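## Task

The robot starts with the light-blue-capped tube already in its gripper. Lower it fully into a free well of the rack standing on the shelved bench by the door. No tube may ever reach the floor. Every other tube must finish fully seated in a rack. The tubes are glass and break if dropped more than a few centimetres (about one well's depth) or struck hard. Release the tube and pull the gripper away afterwards. The robot must not tip over or be left leaning. The result only counts if it stays in place without the robot holding it.

## Robot and tools

ROBOT. A Hello Robot Stretch 4 with one arm: an omni-wheel base, a lift on a mast, an arm that telescopes forward, a wrist with yaw, pitch and roll, and a two-finger gripper. It is about 1.6 m tall, and its base reaches at most 0.23 m from the base centre. Cameras: head_camera, head_left_camera, head_right_camera (on the head) and wrist_camera (on the gripper).

FRAMES. The base frame sits on the floor under the base centre: x forward, y left, z up. hand_pose is reported in this frame. It is a point between the fingertips of the open gripper, and the printed value can be a little off. The odometry frame is the base frame as it was when the scene began. base_odometry counts wheel turns, so slipping shows up as travel. Its heading runs from -3.142 to 3.142, with positive meaning left.

execute_actions(actions, cameras). actions is a list holding one action, or empty to just read state and images. An action has:
- "base" with exactly one relative move, measured from the base's last reported position. translate_m drives straight, forward positive, -2 to 2 m. strafe_m moves sideways, left positive, -2 to 2 m. rotate_rad turns on the spot, counter-clockwise positive, -3.2 to 3.2 rad.
- "joints": absolute targets by name. lift_m 0 to 1.2. arm_m 0 to 0.55 (extension). wrist_yaw_rad -1.134 to 4.276: 0 points forward, positive turns left, 3.14 is folded back. wrist_pitch_rad -1.117 to 4.259: 0 is level, 1.57 points down. wrist_roll_rad -1.117 to 4.259: positive turns clockwise seen from behind. gripper_m -0.038 to 0.141: the fingertip gap in metres, with values below 0 squeezing. A target outside its range is clipped and reported. Any other bad value or unknown key rejects the whole call.
- "pace": "slow", "default", "fast" or "max". The base reaches 0.1/0.3/0.4/0.6 m/s and 1/2/3/4 rad/s. With the lift above 0.2 these are capped lower.
- "contact_limits": {"arm_m": 0 to 0.75}. This is how hard the arm may push before it halts. The default is 0.5.
- {"end_of_arm": "enable_torque"} on its own, to restore wrist or gripper motors that switched off.
Motions in one action start together. An action lasts at most 15 s. cameras chooses the images: omitted, null or ["all"] gives every camera, and [] gives none.

wait(seconds 0 to 10): sends no command and returns state and images. zoom_image(camera, region [x0,y0,x1,y1] in pixels, at most 504x504) enlarges part of that camera's latest image. read_manual(section "licences") only returns licence text. finished_scene(scene 1 or 2) closes the scene for good, reports success and gives the next task.

RESULT LINES. base_status and joint_status say how each motion ended: done, off_target (stopped short and may still be pushing), contact_stop_at_<key> (hit something, and that part may go slack), limit_stop_at_<name> (own_body, tilt, etc.), time_out or torque_fault. on_its_own lists things not commanded by this call, and "held at" is a target, not the actual position. A joint or base left out of an action may still be pushing toward its old target. lidar_m gives 12 distances in metres over 30-degree sectors: the first is straight ahead, the fourth left, the seventh behind, the tenth right. "-" means nothing seen, or something closer than 0.25 m. The lidar sees from about 0.15 m up and misses glass and thin legs. wrist_depth_mm is a 7x7 grid of depths, 100 to 2000 mm, starting top-left, and the glass tubes do not appear in it. motor_effort is a percentage, with the peak in brackets. It is noisy and has fixed offsets. A load or a press changes wrist_pitch effort and gripper effort. If turned_by_wheels and turned_by_imu differ by more than about 0.1 rad, the base hit something or slipped. base_tilt is in degrees: leaning over 6 degrees triggers limit_stop_at_tilt, and then the wheels, lift and arm go slack. If any call stops, later calls in the same reply are skipped.

GRIPPER. To grip, command a gap narrower than the object. The gripper_m reading does not prove a hold, but a firm squeeze at gap 0 or more shows in the gripper effort. Fingertips pushed onto a surface can jam; raise the lift to free them. When unfolding at the start, lift_m 0.4 together with wrist_yaw_rad 0 is a safe first move.

CALIBRATION. Each camera has a K matrix and a world-to-camera transform in the base frame, listed per camera. These are slightly off in each scene, and more so for the wrist camera when the arm is extended.

AVOID. Do not drop a tube from higher than a well's depth. Do not knock tubes or let one reach the floor. Lower the tube until it seats, open the gripper, then back away. Do not drive or turn with a heavy load and arm_m above 0.2, and avoid fast paces when doing so. Avoid steady hard pushes with a raised gripper, which can tip the robot. Do not press the gripper into things during base or arm moves, since that causes wrist torque faults.

Each tool is called after ">>>" as name(argument=value, ...) on one line, values as JSON.

## Session

>>> execute_actions(actions=[])

Scene clock: 0.00 s.
base_odometry: x=+0.000 y=+0.000 heading=+0.000 (m, m, rad; odometry frame)
turned_by_wheels: +0.000 (rad since the last result)
turned_by_imu: +0.000 (rad since the last result)
base_tilt: forward=+0.5 right=-0.1 (deg)
lidar_m: 1.51 1.45 1.57 1.88 1.84 1.54 1.18 1.18 1.33 1.34 1.28 1.40
base_status: not commanded
joint_positions: lift_m=+0.601 arm_m=+0.002 wrist_yaw_rad=+0.017 wrist_pitch_rad=+0.137 wrist_roll_rad=-0.009 gripper_m=-0.038
joint_status: not commanded
motor_effort: lift_m=+20 arm_m=+0 wrist_yaw_rad=+1 wrist_pitch_rad=-4 wrist_roll_rad=+0 gripper_m=-15 wheel_0=+0 wheel_1=+0 wheel_2=+0 (%)
hand_pose: x=+0.4601 y=-0.0826 z=+0.7403 quat_wxyz=(+0.998, -0.005, +0.068, +0.009) (m; base frame)
wrist_depth_mm: 1397 1708 1863 - - - 1921 / 1118 1255 1921 - - - 1863 / 1118 1205 1983 - - - 1921 / 1160 1255 1983 - - - - / 1160 1255 - - - - 1983 / 1182 1281 180 206 179 1708 1808 / 1255 1255 1366 172 1397 1255 1397
pictures: head_camera, head_left_camera, head_right_camera, wrist_camera
Images, in order (width x height): head_camera 420x560, head_left_camera 420x672, head_right_camera 420x672, wrist_camera 616x392.

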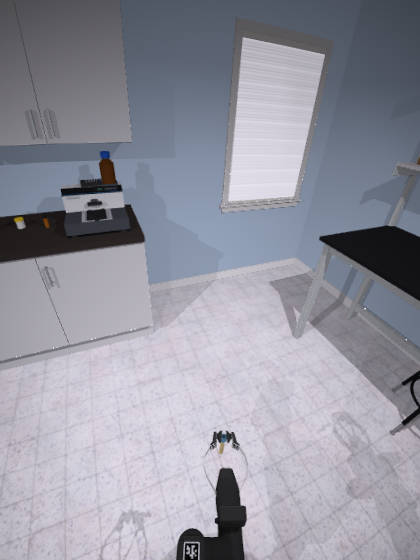

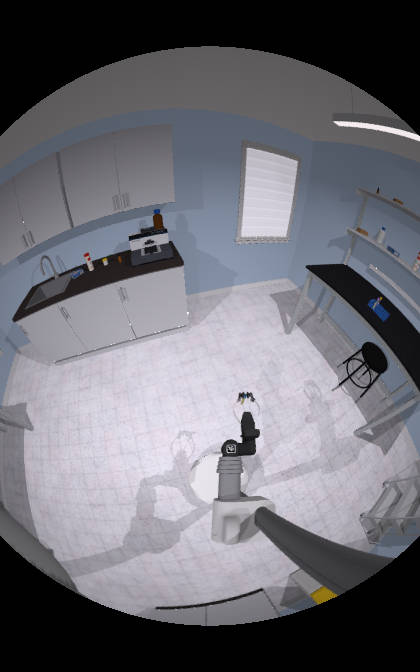

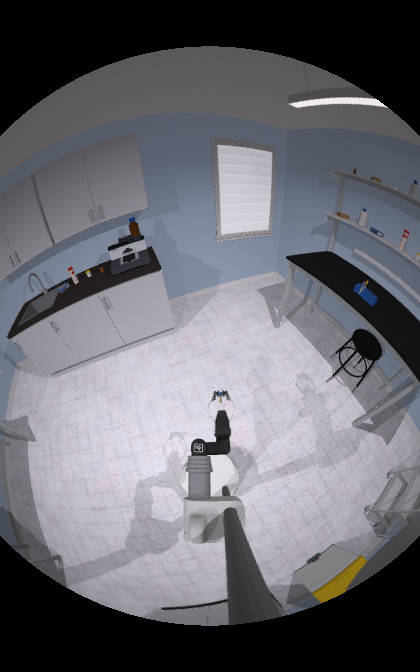

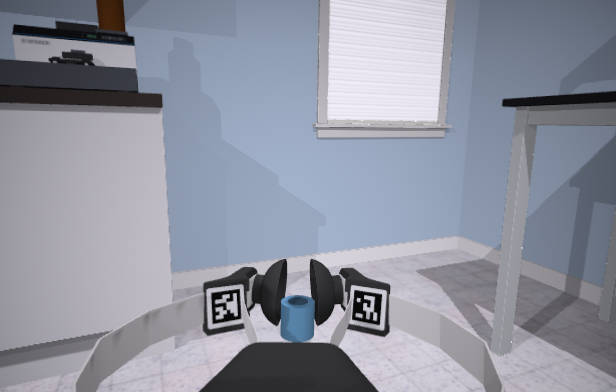

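>>> execute_actions(actions=[{"base":{"rotate_rad":-1.2},"joints":{"lift_m":0.95}}])

Scene clock: 12.37 s.
base_odometry: x=+0.000 y=+0.000 heading=-1.200 (m, m, rad; odometry frame)
turned_by_wheels: -1.200 (rad since the last result)
turned_by_imu: -1.198 (rad since the last result)
base_tilt: forward=+0.5 right=+0.0 (deg)
lidar_m: 0.43 1.31 2.20 1.43 1.50 1.94 1.89 1.97 1.22 1.19 1.23 1.57
base_status: done
joint_positions: lift_m=+0.950 arm_m=+0.002 wrist_yaw_rad=+0.017 wrist_pitch_rad=+0.137 wrist_roll_rad=-0.009 gripper_m=-0.038
joint_status: all done
motor_effort: lift_m=+22(24) arm_m=+0(0) wrist_yaw_rad=+1(0) wrist_pitch_rad=-7(6) wrist_roll_rad=+0(0) gripper_m=-18(18) wheel_0=+2(6) wheel_1=+1(7) wheel_2=+0(4) (%)
hand_pose: x=+0.4601 y=-0.0827 z=+1.0886 quat_wxyz=(+0.998, -0.005, +0.068, +0.009) (m; base frame)
wrist_depth_mm: 1808 1808 1808 1863 1808 1808 1863 / 1808 1863 1808 1863 1863 1863 1921 / 1921 1921 1863 1921 1921 1983 1921 / 1366 1281 1430 1430 1983 1983 - / - - 1983 1983 - - - / - - 180 206 179 - - / 1983 1808 1921 172 1983 1863 1921
pictures: head_camera, head_left_camera, head_right_camera, wrist_camera
camera_calibration (this result's frames):
wrist_camera: T_world_to_cam=[[0.0128186, -0.999637, 0.0236957, -0.117753], [-0.154375, -0.025392, -0.987686, 1.19809], [0.987929, 0.00900277, -0.154645, -0.0607556], [0, 0, 0, 1]] pos_world=[0.246487, -0.0867415, 1.17673]
Images, in order (width x height): head_camera 420x560, head_left_camera 420x672, head_right_camera 420x672, wrist_camera 616x392.

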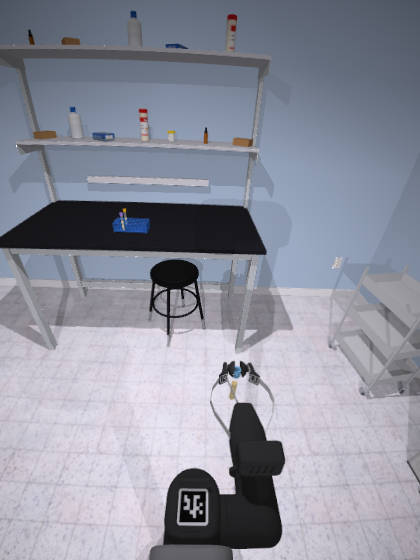

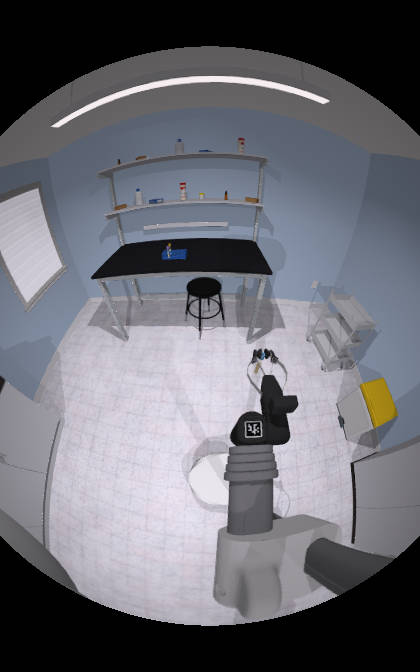

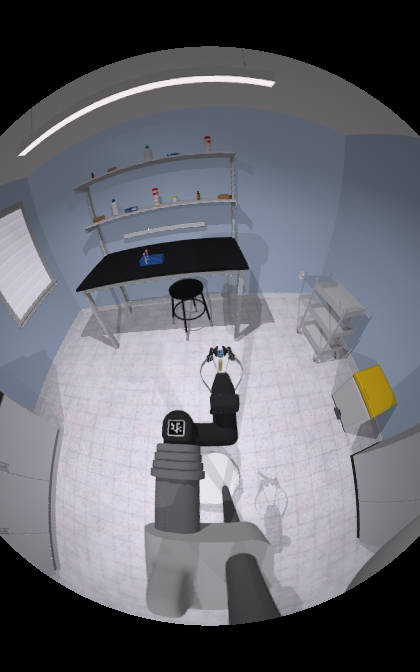

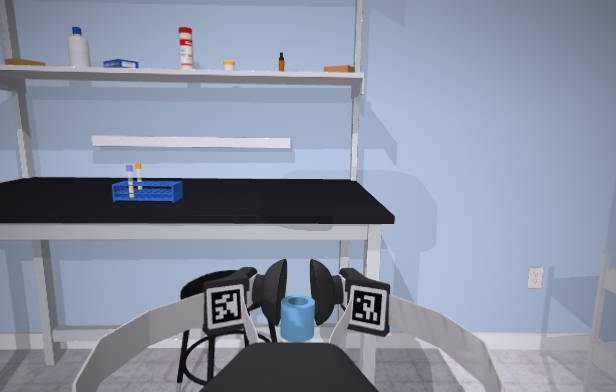

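>>> execute_actions(actions=[{"base":{"rotate_rad":-2.6}}], cameras=["head_left_camera","head_right_camera"])

Scene clock: 21.60 s.
base_odometry: x=+0.000 y=+0.000 heading=+2.483 (m, m, rad; odometry frame)
turned_by_wheels: -2.600 (rad since the last result)
turned_by_imu: -2.598 (rad since the last result)
base_tilt: forward=+0.6 right=-0.1 (deg)
lidar_m: 0.41 1.23 1.17 1.26 1.33 1.28 1.38 2.19 1.47 1.56 1.93 1.84
base_status: done
joint_positions: lift_m=+0.950 arm_m=+0.002 wrist_yaw_rad=+0.017 wrist_pitch_rad=+0.137 wrist_roll_rad=-0.009 gripper_m=-0.038
joint_status: not commanded
motor_effort: lift_m=+21(22) arm_m=+0(0) wrist_yaw_rad=+0(1) wrist_pitch_rad=-7(7) wrist_roll_rad=+0(0) gripper_m=-17(18) wheel_0=+0(8) wheel_1=-1(7) wheel_2=-1(4) (%)
hand_pose: x=+0.4601 y=-0.0827 z=+1.0887 quat_wxyz=(+0.998, -0.005, +0.068, +0.009) (m; base frame)
wrist_depth_mm: 1025 1708 - - - - 1921 / 1042 1756 - - - - 1983 / 1060 1756 - - - - 1983 / 1078 1756 - - - - - / 1098 1808 - - - - 1537 / 1118 1281 180 206 179 - - / 1118 1336 1983 172 1983 1863 1983
pictures: head_left_camera, head_right_camera
Images, in order (width x height): head_left_camera 420x672, head_right_camera 420x672.

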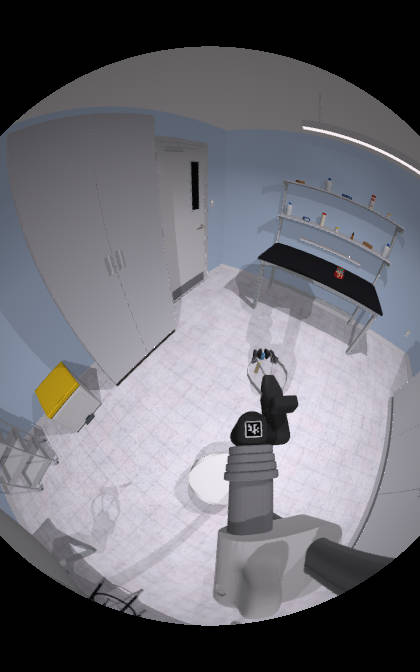

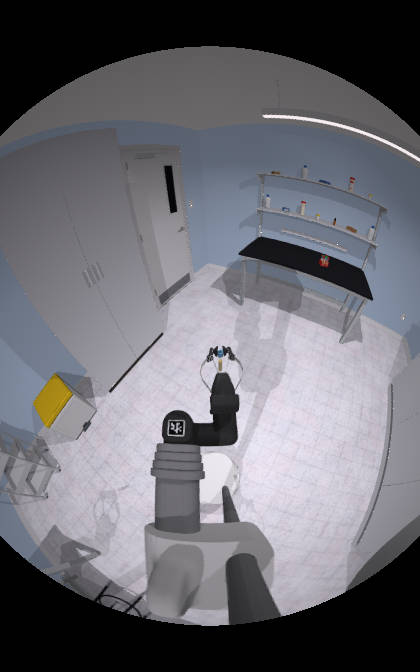

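>>> execute_actions(actions=[{"base":{"rotate_rad":-0.55},"joints":{"lift_m":1.05,"wrist_pitch_rad":0.0}}], cameras=["head_camera","wrist_camera"])

Scene clock: 33.07 s.
base_odometry: x=+0.000 y=+0.000 heading=+1.934 (m, m, rad; odometry frame)
turned_by_wheels: -0.550 (rad since the last result)
turned_by_imu: -0.548 (rad since the last result)
base_tilt: forward=+0.6 right=-0.1 (deg)
lidar_m: 0.45 1.95 1.22 1.18 1.25 1.33 1.31 1.37 2.21 1.46 1.52 1.94
base_status: done
joint_positions: lift_m=+1.050 arm_m=+0.002 wrist_yaw_rad=+0.016 wrist_pitch_rad=+0.003 wrist_roll_rad=-0.009 gripper_m=-0.038
joint_status: all done
motor_effort: lift_m=+22(23) arm_m=+0(0) wrist_yaw_rad=+1(2) wrist_pitch_rad=-7(13) wrist_roll_rad=+0(0) gripper_m=-19(17) wheel_0=+2(5) wheel_1=+1(4) wheel_2=+0(5) (%)
hand_pose: x=+0.4628 y=-0.0827 z=+1.2273 quat_wxyz=(+1.000, -0.005, +0.001, +0.008) (m; base frame)
wrist_depth_mm: - - - - - - - / - - - - - - - / - - - - - - - / - - - - - - - / - - - - - - - / - 1863 180 206 179 - - / - 1756 - 172 - - -
pictures: head_camera, wrist_camera
camera_calibration (this result's frames):
wrist_camera: T_world_to_cam=[[0.0095459, -0.99969, 0.022977, -0.118674], [-0.0206744, -0.0231705, -0.999518, 1.28827], [0.999741, 0.00906626, -0.0208892, -0.211597], [0, 0, 0, 1]] pos_world=[0.23931, -0.0868694, 1.28595]
Images, in order (width x height): head_camera 420x560, wrist_camera 616x392.

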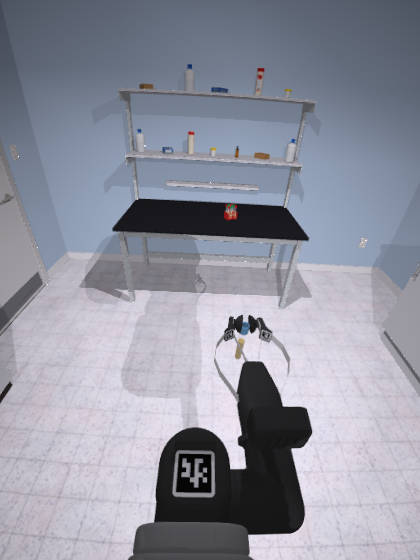

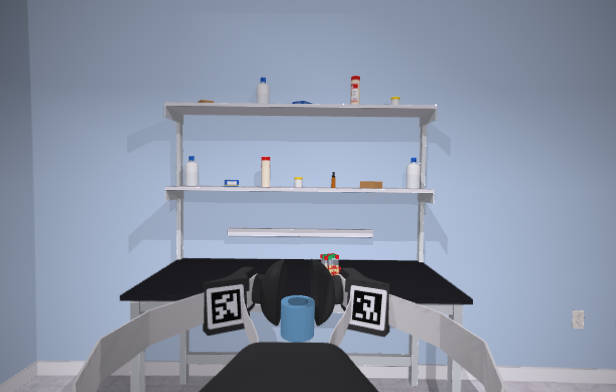

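>>> execute_actions(actions=[{"base":{"translate_m":1.3},"joints":{"wrist_pitch_rad":0.137}}])

Scene clock: 44.60 s.
base_odometry: x=-0.462 y=+1.215 heading=+1.934 (m, m, rad; odometry frame)
turned_by_wheels: +0.000 (rad since the last result)
turned_by_imu: +0.000 (rad since the last result)
base_tilt: forward=+0.5 right=-0.1 (deg)
lidar_m: 0.55 0.58 0.80 1.16 1.22 1.88 3.33 2.10 1.55 1.49 0.82 0.60
base_status: done
joint_positions: lift_m=+1.050 arm_m=+0.002 wrist_yaw_rad=+0.016 wrist_pitch_rad=+0.139 wrist_roll_rad=-0.009 gripper_m=-0.038
joint_status: all done
motor_effort: lift_m=+21(22) arm_m=+0(0) wrist_yaw_rad=+1(1) wrist_pitch_rad=-6(5) wrist_roll_rad=+0(0) gripper_m=-18(15) wheel_0=+0(6) wheel_1=-1(7) wheel_2=+2(10) (%)
hand_pose: x=+0.4600 y=-0.0827 z=+1.1881 quat_wxyz=(+0.998, -0.005, +0.069, +0.009) (m; base frame)
wrist_depth_mm: 1078 1060 1078 1078 1078 1060 1060 / 1098 1098 1078 1118 1098 1098 1078 / 1025 1118 1118 1118 1118 1118 946 / 1160 1160 1160 1160 1160 1160 1160 / 1182 1205 1205 1160 1205 1205 1182 / 1078 1098 180 206 179 1118 1205 / 831 768 831 173 778 768 854
pictures: head_camera, head_left_camera, head_right_camera, wrist_camera
camera_calibration (this result's frames):
wrist_camera: T_world_to_cam=[[0.0127383, -0.999638, 0.0237084, -0.120126], [-0.156575, -0.0254119, -0.987339, 1.29689], [0.987584, 0.00886492, -0.156842, -0.0425322], [0, 0, 0, 1]] pos_world=[0.246595, -0.0867493, 1.27665]
Images, in order (width x height): head_camera 420x560, head_left_camera 420x672, head_right_camera 420x672, wrist_camera 616x392.

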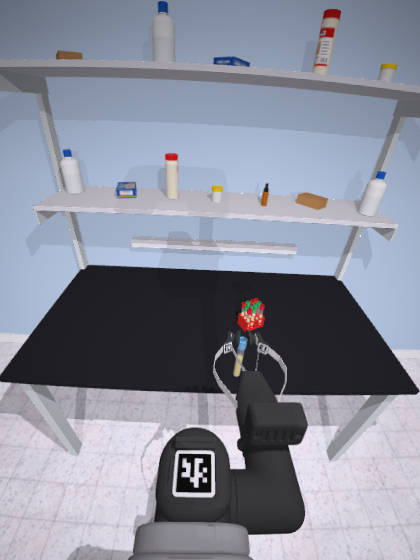

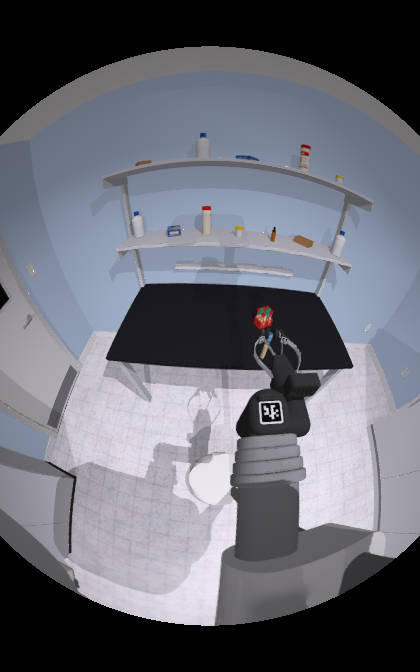

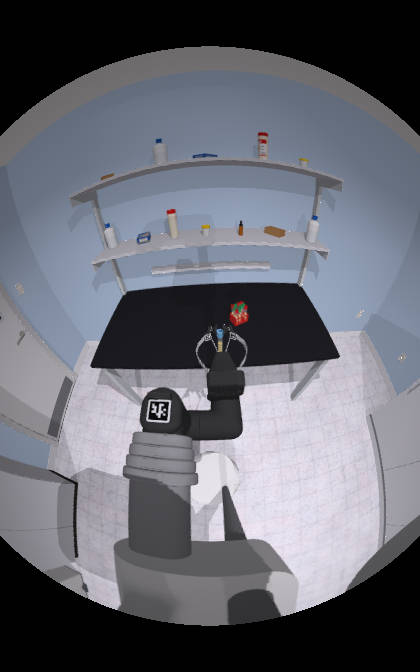

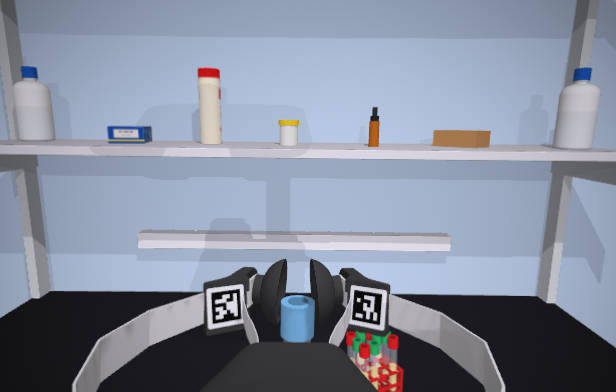

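>>> zoom_image(camera="head_camera", region=[200, 280, 300, 400])

>>> zoom_image(camera="wrist_camera", region=[220, 240, 440, 392])

Region (200, 280, 300, 400) of head_camera's 420x560 image, scaled by 4.200, with more detail than that image has.

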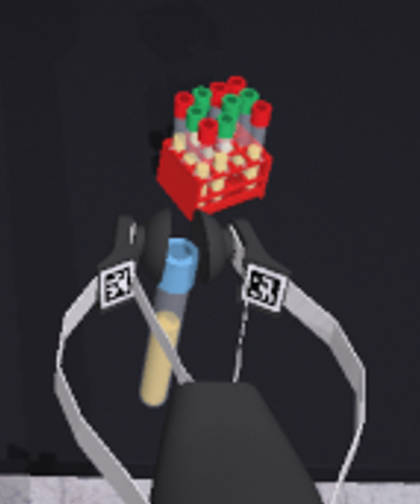

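Region (220, 240, 440, 392) of wrist_camera's 616x392 image, scaled by 2.291; it fills the top 348 rows of this view, and the rest is white.

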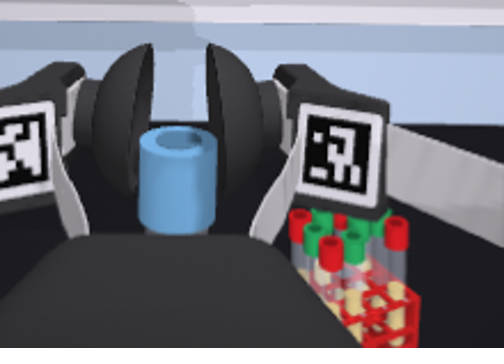

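>>> execute_actions(actions=[{"base":{"translate_m":0.28},"joints":{"wrist_yaw_rad":0.8}}])

>>> zoom_image(camera="head_camera", region=[200, 300, 340, 440])

>>> zoom_image(camera="head_right_camera", region=[190, 290, 290, 390])

Scene clock: 77.10 s.
base_odometry: x=-0.561 y=+1.477 heading=+1.934 (m, m, rad; odometry frame)
turned_by_wheels: +0.000 (rad since the last result)
turned_by_imu: +0.001 (rad since the last result)
base_tilt: forward=+0.6 right=-0.1 (deg)
lidar_m: 0.29 0.31 0.43 1.57 1.29 1.65 3.68 2.15 1.57 1.50 0.45 0.31
base_status: done
joint_positions: lift_m=+1.050 arm_m=+0.002 wrist_yaw_rad=+0.800 wrist_pitch_rad=+0.139 wrist_roll_rad=-0.009 gripper_m=-0.038
joint_status: all done
motor_effort: lift_m=+21(21) arm_m=+0(0) wrist_yaw_rad=+2(6) wrist_pitch_rad=-7(5) wrist_roll_rad=+0(1) gripper_m=-20(18) wheel_0=+0(5) wheel_1=+0(7) wheel_2=+0(11) (%)
hand_pose: x=+0.4347 y=+0.1440 z=+1.1881 quat_wxyz=(+0.919, -0.031, +0.062, +0.389) (m; base frame)
wrist_depth_mm: 1366 1576 1397 1078 891 750 640 / 1397 1576 1464 1118 904 768 591 / 1366 1618 1499 878 768 768 559 / 1397 1661 1537 1118 946 788 668 / 1397 1708 1618 1138 976 809 699 / 1430 1661 180 206 179 778 683 / 1464 768 831 172 842 778 723
pictures: head_camera, head_left_camera, head_right_camera, wrist_camera
camera_calibration (this result's frames):
wrist_camera: T_world_to_cam=[[0.714289, -0.699449, 0.0237073, -0.241415], [-0.0930366, -0.128476, -0.987339, 1.28591], [0.69364, 0.703039, -0.156843, 0.00828828], [0, 0, 0, 1]] pos_world=[0.286327, -0.00947685, 1.27665]
Images, in order (width x height): head_camera 420x560, head_left_camera 420x672, head_right_camera 420x672, wrist_camera 616x392.

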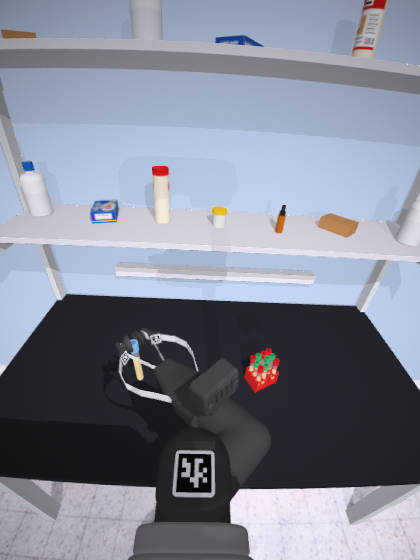

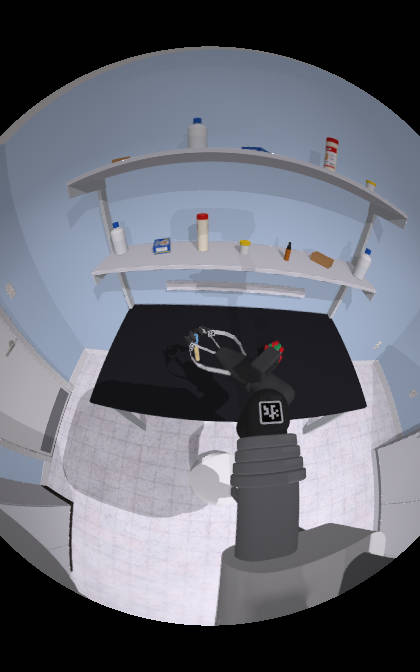

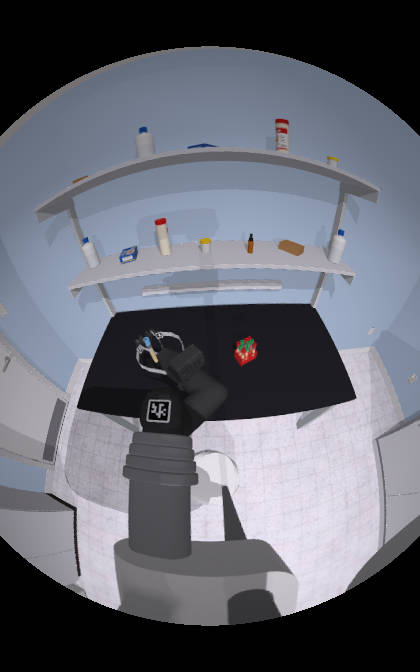

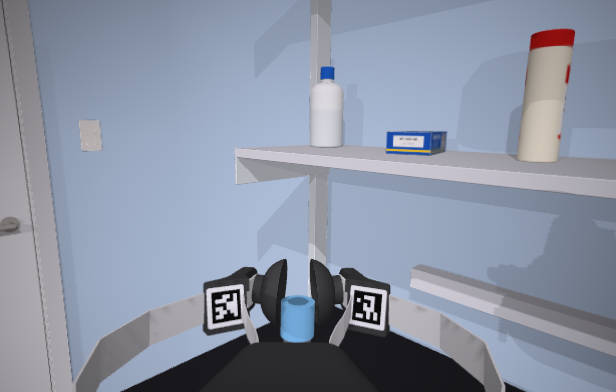

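Region (200, 300, 340, 440) of head_camera's 420x560 image, scaled by 3.600, with more detail than that image has.

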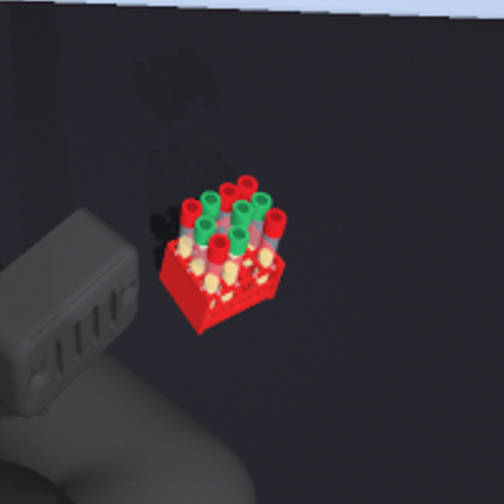

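Region (190, 290, 290, 390) of head_right_camera's 420x672 image, scaled by 5.040, with more detail than that image has.

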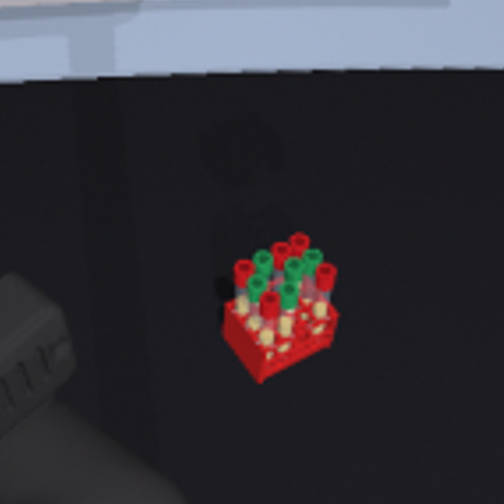

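>>> zoom_image(camera="head_camera", region=[235, 340, 291, 396])

Region (235, 340, 291, 396) of head_camera's 420x560 image, scaled by 9.000, with more detail than that image has.

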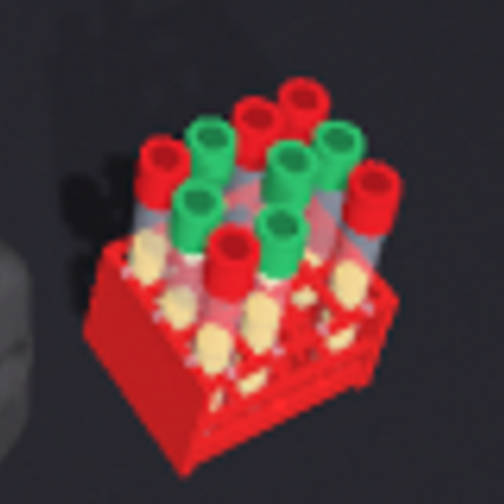

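>>> zoom_image(camera="head_camera", region=[105, 325, 168, 388])

>>> zoom_image(camera="head_left_camera", region=[175, 320, 223, 368])

>>> zoom_image(camera="head_right_camera", region=[125, 325, 173, 373])

Region (105, 325, 168, 388) of head_camera's 420x560 image, scaled by 8.000, with more detail than that image has.

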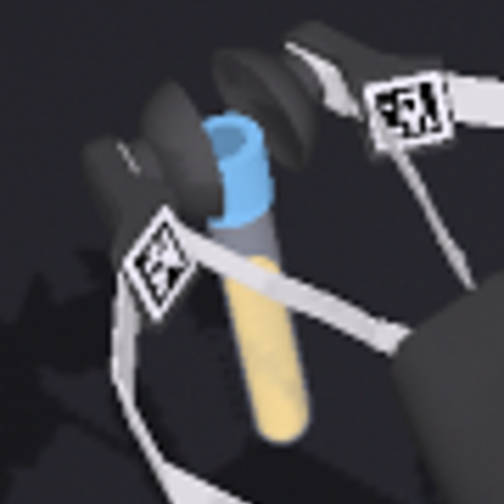

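Region (175, 320, 223, 368) of head_left_camera's 420x672 image, scaled by 10.500, with more detail than that image has.

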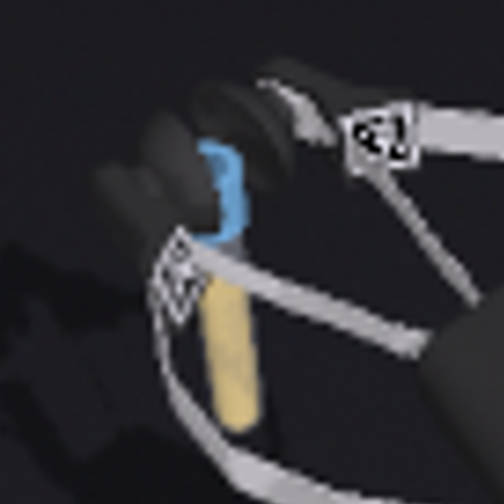

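Region (125, 325, 173, 373) of head_right_camera's 420x672 image, scaled by 10.500, with more detail than that image has.

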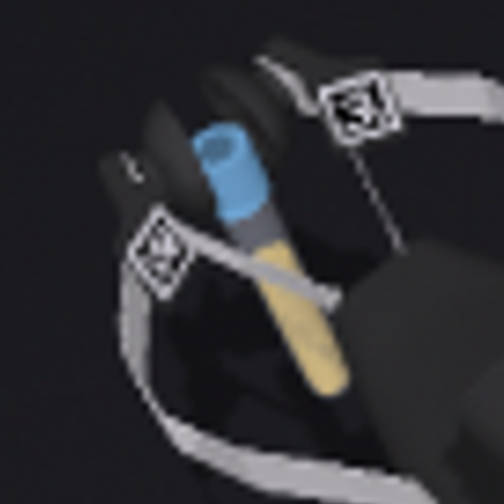

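>>> execute_actions(actions=[{"base":{"strafe_m":-0.27},"joints":{"wrist_yaw_rad":0.46,"lift_m":0.93}}], cameras=["head_camera","wrist_camera"])

>>> execute_actions(actions=[{"joints":{"lift_m":0.83},"pace":"slow"}], cameras=["head_camera","wrist_camera"])

>>> zoom_image(camera="head_camera", region=[130, 330, 250, 450])

Scene clock: 168.70 s.
base_odometry: x=-0.309 y=+1.573 heading=+1.933 (m, m, rad; odometry frame)
turned_by_wheels: +0.000 (rad since the last result)
turned_by_imu: +0.002 (rad since the last result)
base_tilt: forward=+0.6 right=-0.1 (deg)
lidar_m: 0.26 0.31 0.43 1.83 1.56 2.27 3.65 1.74 1.27 1.22 0.40 0.32
base_status: done
joint_positions: lift_m=+0.930 arm_m=+0.002 wrist_yaw_rad=+0.460 wrist_pitch_rad=+0.139 wrist_roll_rad=-0.009 gripper_m=-0.038
joint_status: all done
motor_effort: lift_m=+17(21) arm_m=+0(0) wrist_yaw_rad=+0(11) wrist_pitch_rad=-8(7) wrist_roll_rad=+0(0) gripper_m=-21(20) wheel_0=-1(8) wheel_1=+1(8) wheel_2=-1(1) (%)
hand_pose: x=+0.4677 y=+0.0485 z=+1.0684 quat_wxyz=(+0.971, -0.020, +0.067, +0.228) (m; base frame)
wrist_depth_mm: 1255 1078 960 854 768 699 654 / 1042 946 759 676 654 640 469 / 1308 1138 1025 904 809 732 676 / 1397 1182 1025 917 820 750 699 / 1464 1160 1060 917 831 741 676 / 820 831 180 206 179 768 723 / 640 580 640 172 640 591 647
pictures: head_camera, wrist_camera
camera_calibration (this result's frames):
wrist_camera: T_world_to_cam=[[0.440512, -0.897433, 0.0237081, -0.191246], [-0.13057, -0.0901744, -0.98733, 1.17423], [0.888201, 0.431835, -0.156901, -0.0440537], [0, 0, 0, 1]] pos_world=[0.276694, -0.0467208, 1.15698]
Images, in order (width x height): head_camera 420x560, wrist_camera 616x392.

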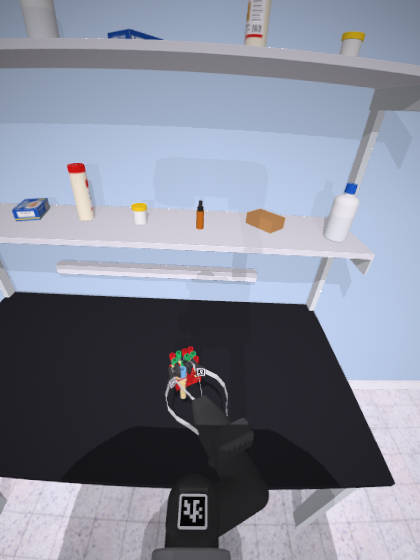

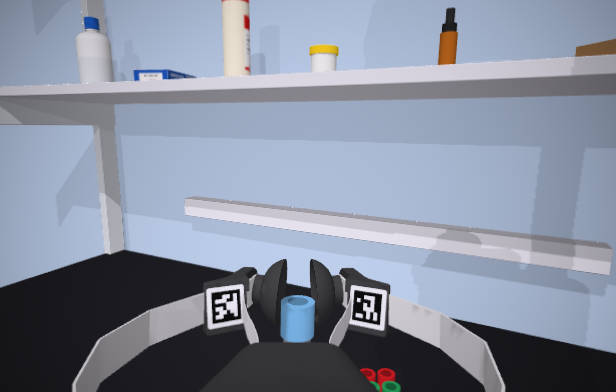

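Scene clock: 170.40 s.
base_odometry: x=-0.309 y=+1.573 heading=+1.933 (m, m, rad; odometry frame)
turned_by_wheels: +0.000 (rad since the last result)
turned_by_imu: +0.001 (rad since the last result)
base_tilt: forward=+0.5 right=-0.1 (deg)
lidar_m: 0.27 0.30 0.42 1.82 1.55 2.29 3.66 1.74 1.26 1.22 0.39 0.31
base_status: not commanded
joint_positions: lift_m=+0.830 arm_m=+0.002 wrist_yaw_rad=+0.460 wrist_pitch_rad=+0.139 wrist_roll_rad=-0.009 gripper_m=-0.038
joint_status: all done
motor_effort: lift_m=+17(18) arm_m=+0(0) wrist_yaw_rad=+1(1) wrist_pitch_rad=-5(7) wrist_roll_rad=+0(0) gripper_m=-18(20) wheel_0=-1(1) wheel_1=+0(0) wheel_2=-1(1) (%)
hand_pose: x=+0.4677 y=+0.0485 z=+0.9684 quat_wxyz=(+0.971, -0.020, +0.067, +0.228) (m; base frame)
wrist_depth_mm: 917 820 627 615 609 609 609 / 1229 1098 976 878 788 723 661 / 1336 1138 1008 891 798 741 683 / 1397 1182 1042 904 798 732 654 / 878 878 891 891 820 768 707 / 615 615 180 206 179 627 634 / 473 433 473 172 418 439 480
pictures: head_camera, wrist_camera
camera_calibration (this result's frames):
wrist_camera: T_world_to_cam=[[0.440512, -0.897433, 0.023708, -0.188876], [-0.13057, -0.0901743, -0.98733, 1.07553], [0.888201, 0.431835, -0.156901, -0.0597386], [0, 0, 0, 1]] pos_world=[0.276694, -0.0467208, 1.05701]
Images, in order (width x height): head_camera 420x560, wrist_camera 616x392.

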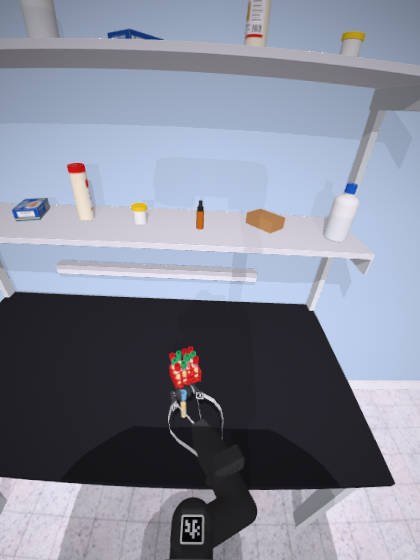

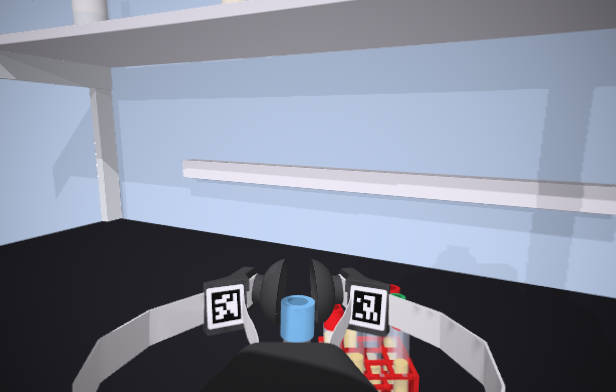

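Region (130, 330, 250, 450) of head_camera's 420x560 image, scaled by 4.200, with more detail than that image has.

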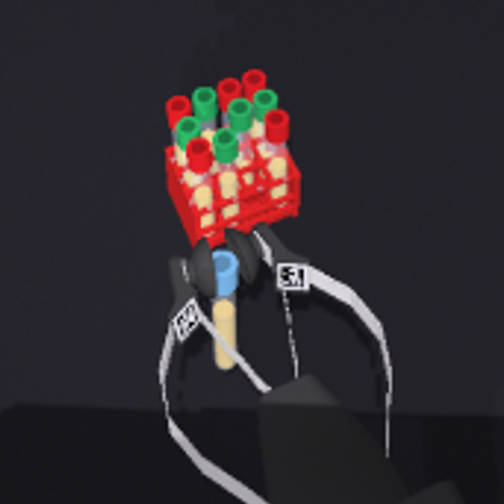

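>>> execute_actions(actions=[{"joints":{"lift_m":0.79},"pace":"slow"}], cameras=[])

>>> execute_actions(actions=[{"joints":{"gripper_m":-0.005},"pace":"slow"}], cameras=["head_camera","wrist_camera"])

>>> zoom_image(camera="head_camera", region=[150, 340, 234, 424])

>>> zoom_image(camera="wrist_camera", region=[220, 240, 440, 392])

Scene clock: 180.10 s.
base_odometry: x=-0.309 y=+1.573 heading=+1.933 (m, m, rad; odometry frame)
turned_by_wheels: +0.000 (rad since the last result)
turned_by_imu: +0.001 (rad since the last result)
base_tilt: forward=+0.5 right=-0.1 (deg)
lidar_m: 0.27 0.28 0.41 1.82 1.53 2.27 3.65 1.74 1.27 1.22 0.42 0.31
base_status: not commanded
joint_positions: lift_m=+0.790 arm_m=+0.002 wrist_yaw_rad=+0.460 wrist_pitch_rad=+0.139 wrist_roll_rad=-0.009 gripper_m=-0.038
joint_status: all done
motor_effort: lift_m=+17(17) arm_m=+0(0) wrist_yaw_rad=+1(0) wrist_pitch_rad=-4(6) wrist_roll_rad=+0(0) gripper_m=-17(20) wheel_0=-1(1) wheel_1=+0(0) wheel_2=-1(1) (%)
hand_pose: x=+0.4677 y=+0.0485 z=+0.9284 quat_wxyz=(+0.971, -0.020, +0.067, +0.228) (m; base frame)
wrist_depth_mm: 831 809 788 778 750 691 647 / 1281 1098 991 878 788 723 668 / 1336 1138 976 878 798 732 676 / 1397 1160 1042 917 831 750 683 / 759 759 759 759 715 741 707 / 525 525 180 206 179 539 544 / 407 370 404 172 368 377 415
pictures: none
No camera images: the call's "cameras" was empty. Leave "cameras" out to get every camera's image.

Scene clock: 181.40 s.
base_odometry: x=-0.309 y=+1.573 heading=+1.933 (m, m, rad; odometry frame)
turned_by_wheels: +0.000 (rad since the last result)
turned_by_imu: +0.000 (rad since the last result)
base_tilt: forward=+0.6 right=-0.1 (deg)
lidar_m: 0.26 0.30 0.43 1.83 1.53 2.28 3.65 1.76 1.28 1.21 0.38 0.31
base_status: not commanded
joint_positions: lift_m=+0.790 arm_m=+0.002 wrist_yaw_rad=+0.460 wrist_pitch_rad=+0.139 wrist_roll_rad=-0.009 gripper_m=-0.005
joint_status: all done
motor_effort: lift_m=+17(17) arm_m=+0(0) wrist_yaw_rad=+1(1) wrist_pitch_rad=-7(5) wrist_roll_rad=+0(0) gripper_m=-9(22) wheel_0=-1(1) wheel_1=+0(0) wheel_2=-1(1) (%)
hand_pose: x=+0.4677 y=+0.0485 z=+0.9284 quat_wxyz=(+0.971, -0.020, +0.067, +0.228) (m; base frame)
wrist_depth_mm: 820 798 798 778 750 691 647 / 1281 1098 991 878 788 715 668 / 1336 1138 976 878 798 732 676 / 1397 1160 1042 917 831 750 683 / 750 750 759 768 707 741 699 / 530 525 184 216 185 539 544 / 404 370 424 132 368 392 413
pictures: head_camera, wrist_camera
camera_calibration (this result's frames):
wrist_camera: T_world_to_cam=[[0.440512, -0.897433, 0.0237079, -0.187927], [-0.13057, -0.0901743, -0.98733, 1.03603], [0.888201, 0.431835, -0.156901, -0.0660158], [0, 0, 0, 1]] pos_world=[0.276694, -0.0467208, 1.017]
Images, in order (width x height): head_camera 420x560, wrist_camera 616x392.

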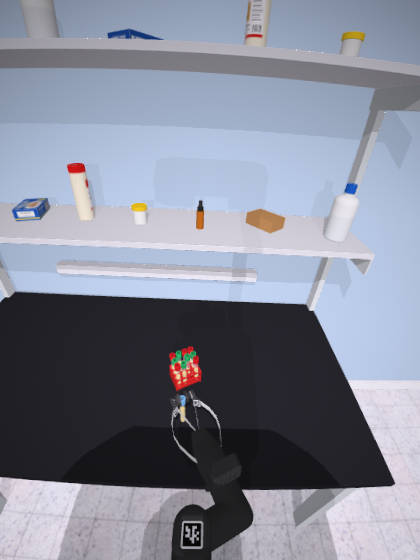

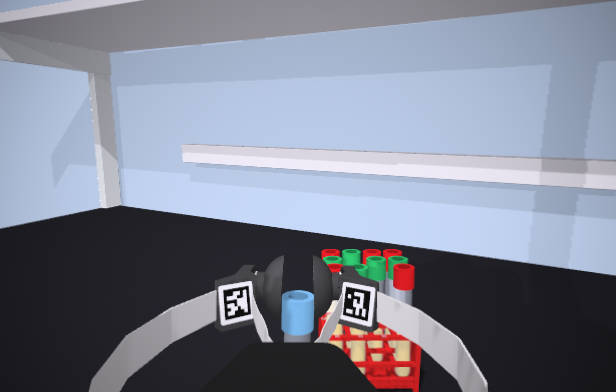

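Region (150, 340, 234, 424) of head_camera's 420x560 image, scaled by 6.000, with more detail than that image has.

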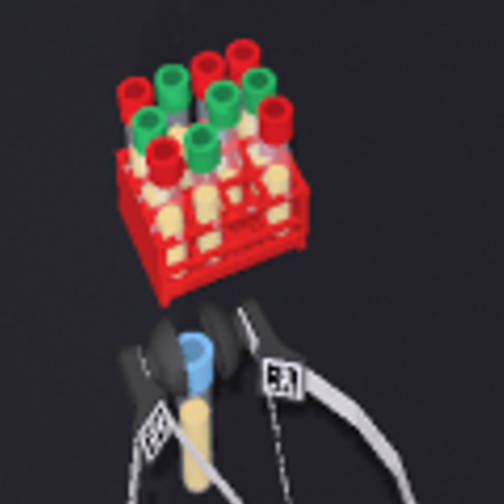

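Region (220, 240, 440, 392) of wrist_camera's 616x392 image, scaled by 2.291; it fills the top 348 rows of this view, and the rest is white.

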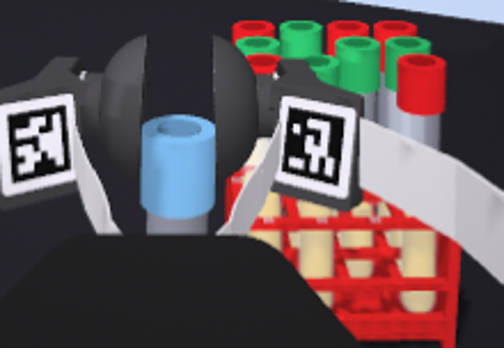

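>>> execute_actions(actions=[{"joints":{"lift_m":0.895},"base":{"strafe_m":-0.011}}], cameras=[])

>>> execute_actions(actions=[{"joints":{"arm_m":0.138},"pace":"slow"}])

>>> zoom_image(camera="head_camera", region=[150, 320, 234, 404])

>>> zoom_image(camera="head_left_camera", region=[190, 310, 260, 380])

>>> zoom_image(camera="head_right_camera", region=[150, 310, 220, 380])

Scene clock: 218.27 s.
base_odometry: x=-0.298 y=+1.577 heading=+1.934 (m, m, rad; odometry frame)
turned_by_wheels: +0.000 (rad since the last result)
turned_by_imu: +0.001 (rad since the last result)
base_tilt: forward=+0.5 right=-0.1 (deg)
lidar_m: 0.28 0.30 0.43 1.83 1.54 2.30 3.62 1.75 1.27 1.20 0.42 0.31
base_status: done
joint_positions: lift_m=+0.895 arm_m=+0.002 wrist_yaw_rad=+0.460 wrist_pitch_rad=+0.139 wrist_roll_rad=-0.009 gripper_m=-0.005
joint_status: all done
motor_effort: lift_m=+22(23) arm_m=+0(0) wrist_yaw_rad=+1(1) wrist_pitch_rad=-7(9) wrist_roll_rad=+0(0) gripper_m=-12(11) wheel_0=+1(5) wheel_1=+0(8) wheel_2=+0(0) (%)
hand_pose: x=+0.4677 y=+0.0485 z=+1.0329 quat_wxyz=(+0.971, -0.020, +0.067, +0.228) (m; base frame)
wrist_depth_mm: 1229 1060 904 831 741 544 445 / 946 891 854 831 768 699 654 / 1336 1138 1025 891 809 741 683 / 1397 1182 1008 891 809 741 683 / 1397 1098 1025 931 854 759 699 / 750 750 184 216 185 759 715 / 580 530 603 132 480 559 591
pictures: none
No camera images: the call's "cameras" was empty. Leave "cameras" out to get every camera's image.

Scene clock: 220.90 s.
base_odometry: x=-0.298 y=+1.577 heading=+1.934 (m, m, rad; odometry frame)
turned_by_wheels: +0.000 (rad since the last result)
turned_by_imu: +0.001 (rad since the last result)
base_tilt: forward=+0.5 right=+0.0 (deg)
lidar_m: 0.27 0.28 0.42 1.85 1.57 2.31 3.66 1.74 1.27 1.19 0.40 0.30
base_status: not commanded
joint_positions: lift_m=+0.895 arm_m=+0.137 wrist_yaw_rad=+0.460 wrist_pitch_rad=+0.139 wrist_roll_rad=-0.009 gripper_m=-0.005
joint_status: all done
motor_effort: lift_m=+22(22) arm_m=+7(6) wrist_yaw_rad=+1(1) wrist_pitch_rad=-7(6) wrist_roll_rad=+0(0) gripper_m=-16(13) wheel_0=+1(1) wheel_1=+0(0) wheel_2=+0(0) (%)
hand_pose: x=+0.6025 y=+0.0485 z=+1.0329 quat_wxyz=(+0.971, -0.020, +0.067, +0.228) (m; base frame)
wrist_depth_mm: 831 854 469 399 353 349 351 / 917 891 778 707 647 591 549 / 1060 960 842 741 676 615 564 / 1160 991 842 750 676 627 574 / 1060 991 891 759 683 603 549 / 759 750 184 216 185 647 597 / 580 525 603 132 580 559 591
pictures: head_camera, head_left_camera, head_right_camera, wrist_camera
camera_calibration (this result's frames):
wrist_camera: T_world_to_cam=[[0.440511, -0.897434, 0.0237081, -0.249806], [-0.130589, -0.0901835, -0.987326, 1.15687], [0.888198, 0.431833, -0.156922, -0.169357], [0, 0, 0, 1]] pos_world=[0.411539, -0.0467205, 1.12155]
Images, in order (width x height): head_camera 420x560, head_left_camera 420x672, head_right_camera 420x672, wrist_camera 616x392.

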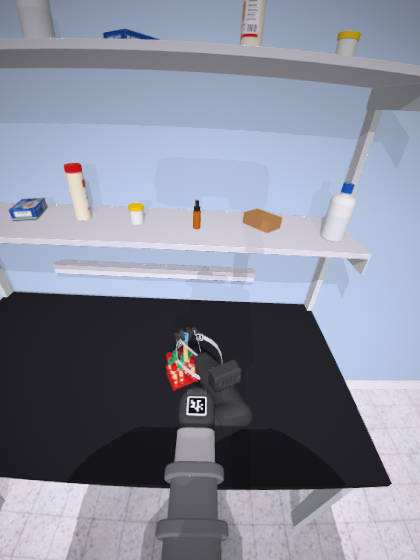

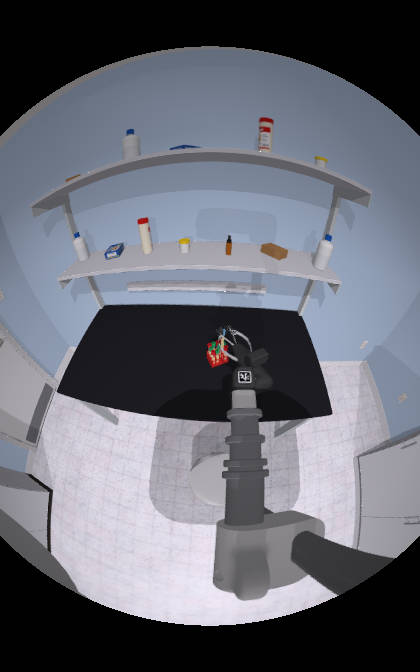

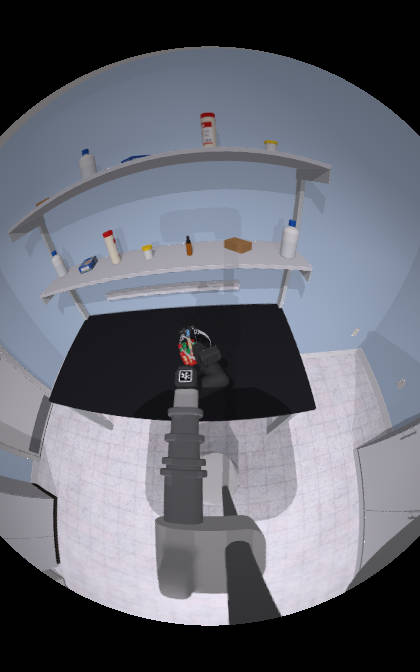

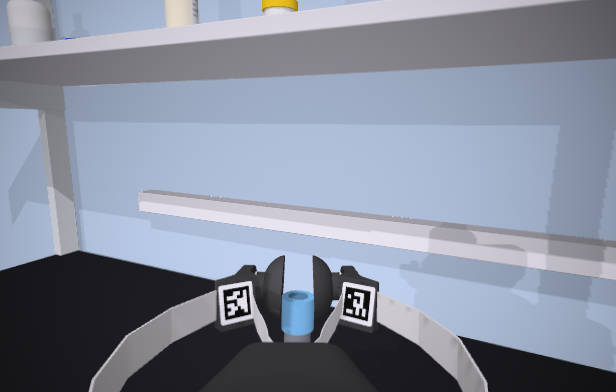

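Region (150, 320, 234, 404) of head_camera's 420x560 image, scaled by 6.000, with more detail than that image has.

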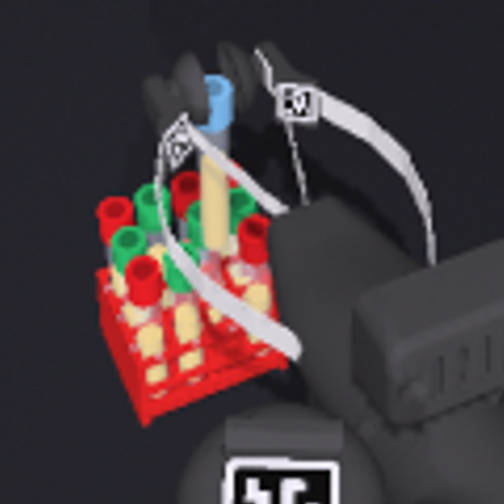

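Region (190, 310, 260, 380) of head_left_camera's 420x672 image, scaled by 7.200, with more detail than that image has.

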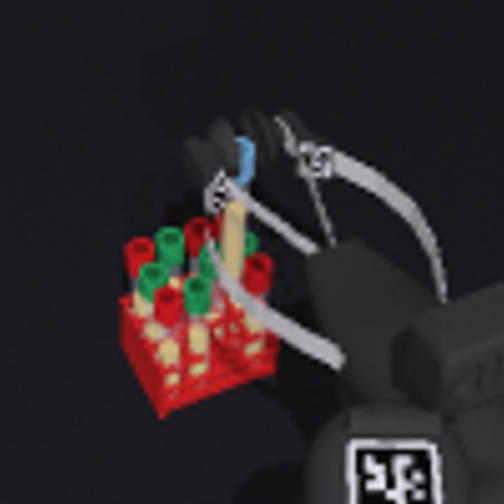

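Region (150, 310, 220, 380) of head_right_camera's 420x672 image, scaled by 7.200, with more detail than that image has.

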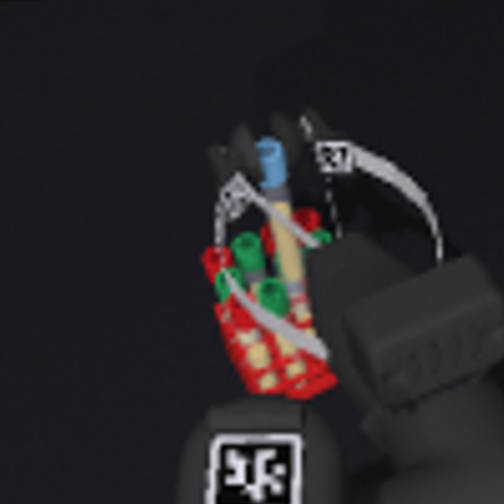

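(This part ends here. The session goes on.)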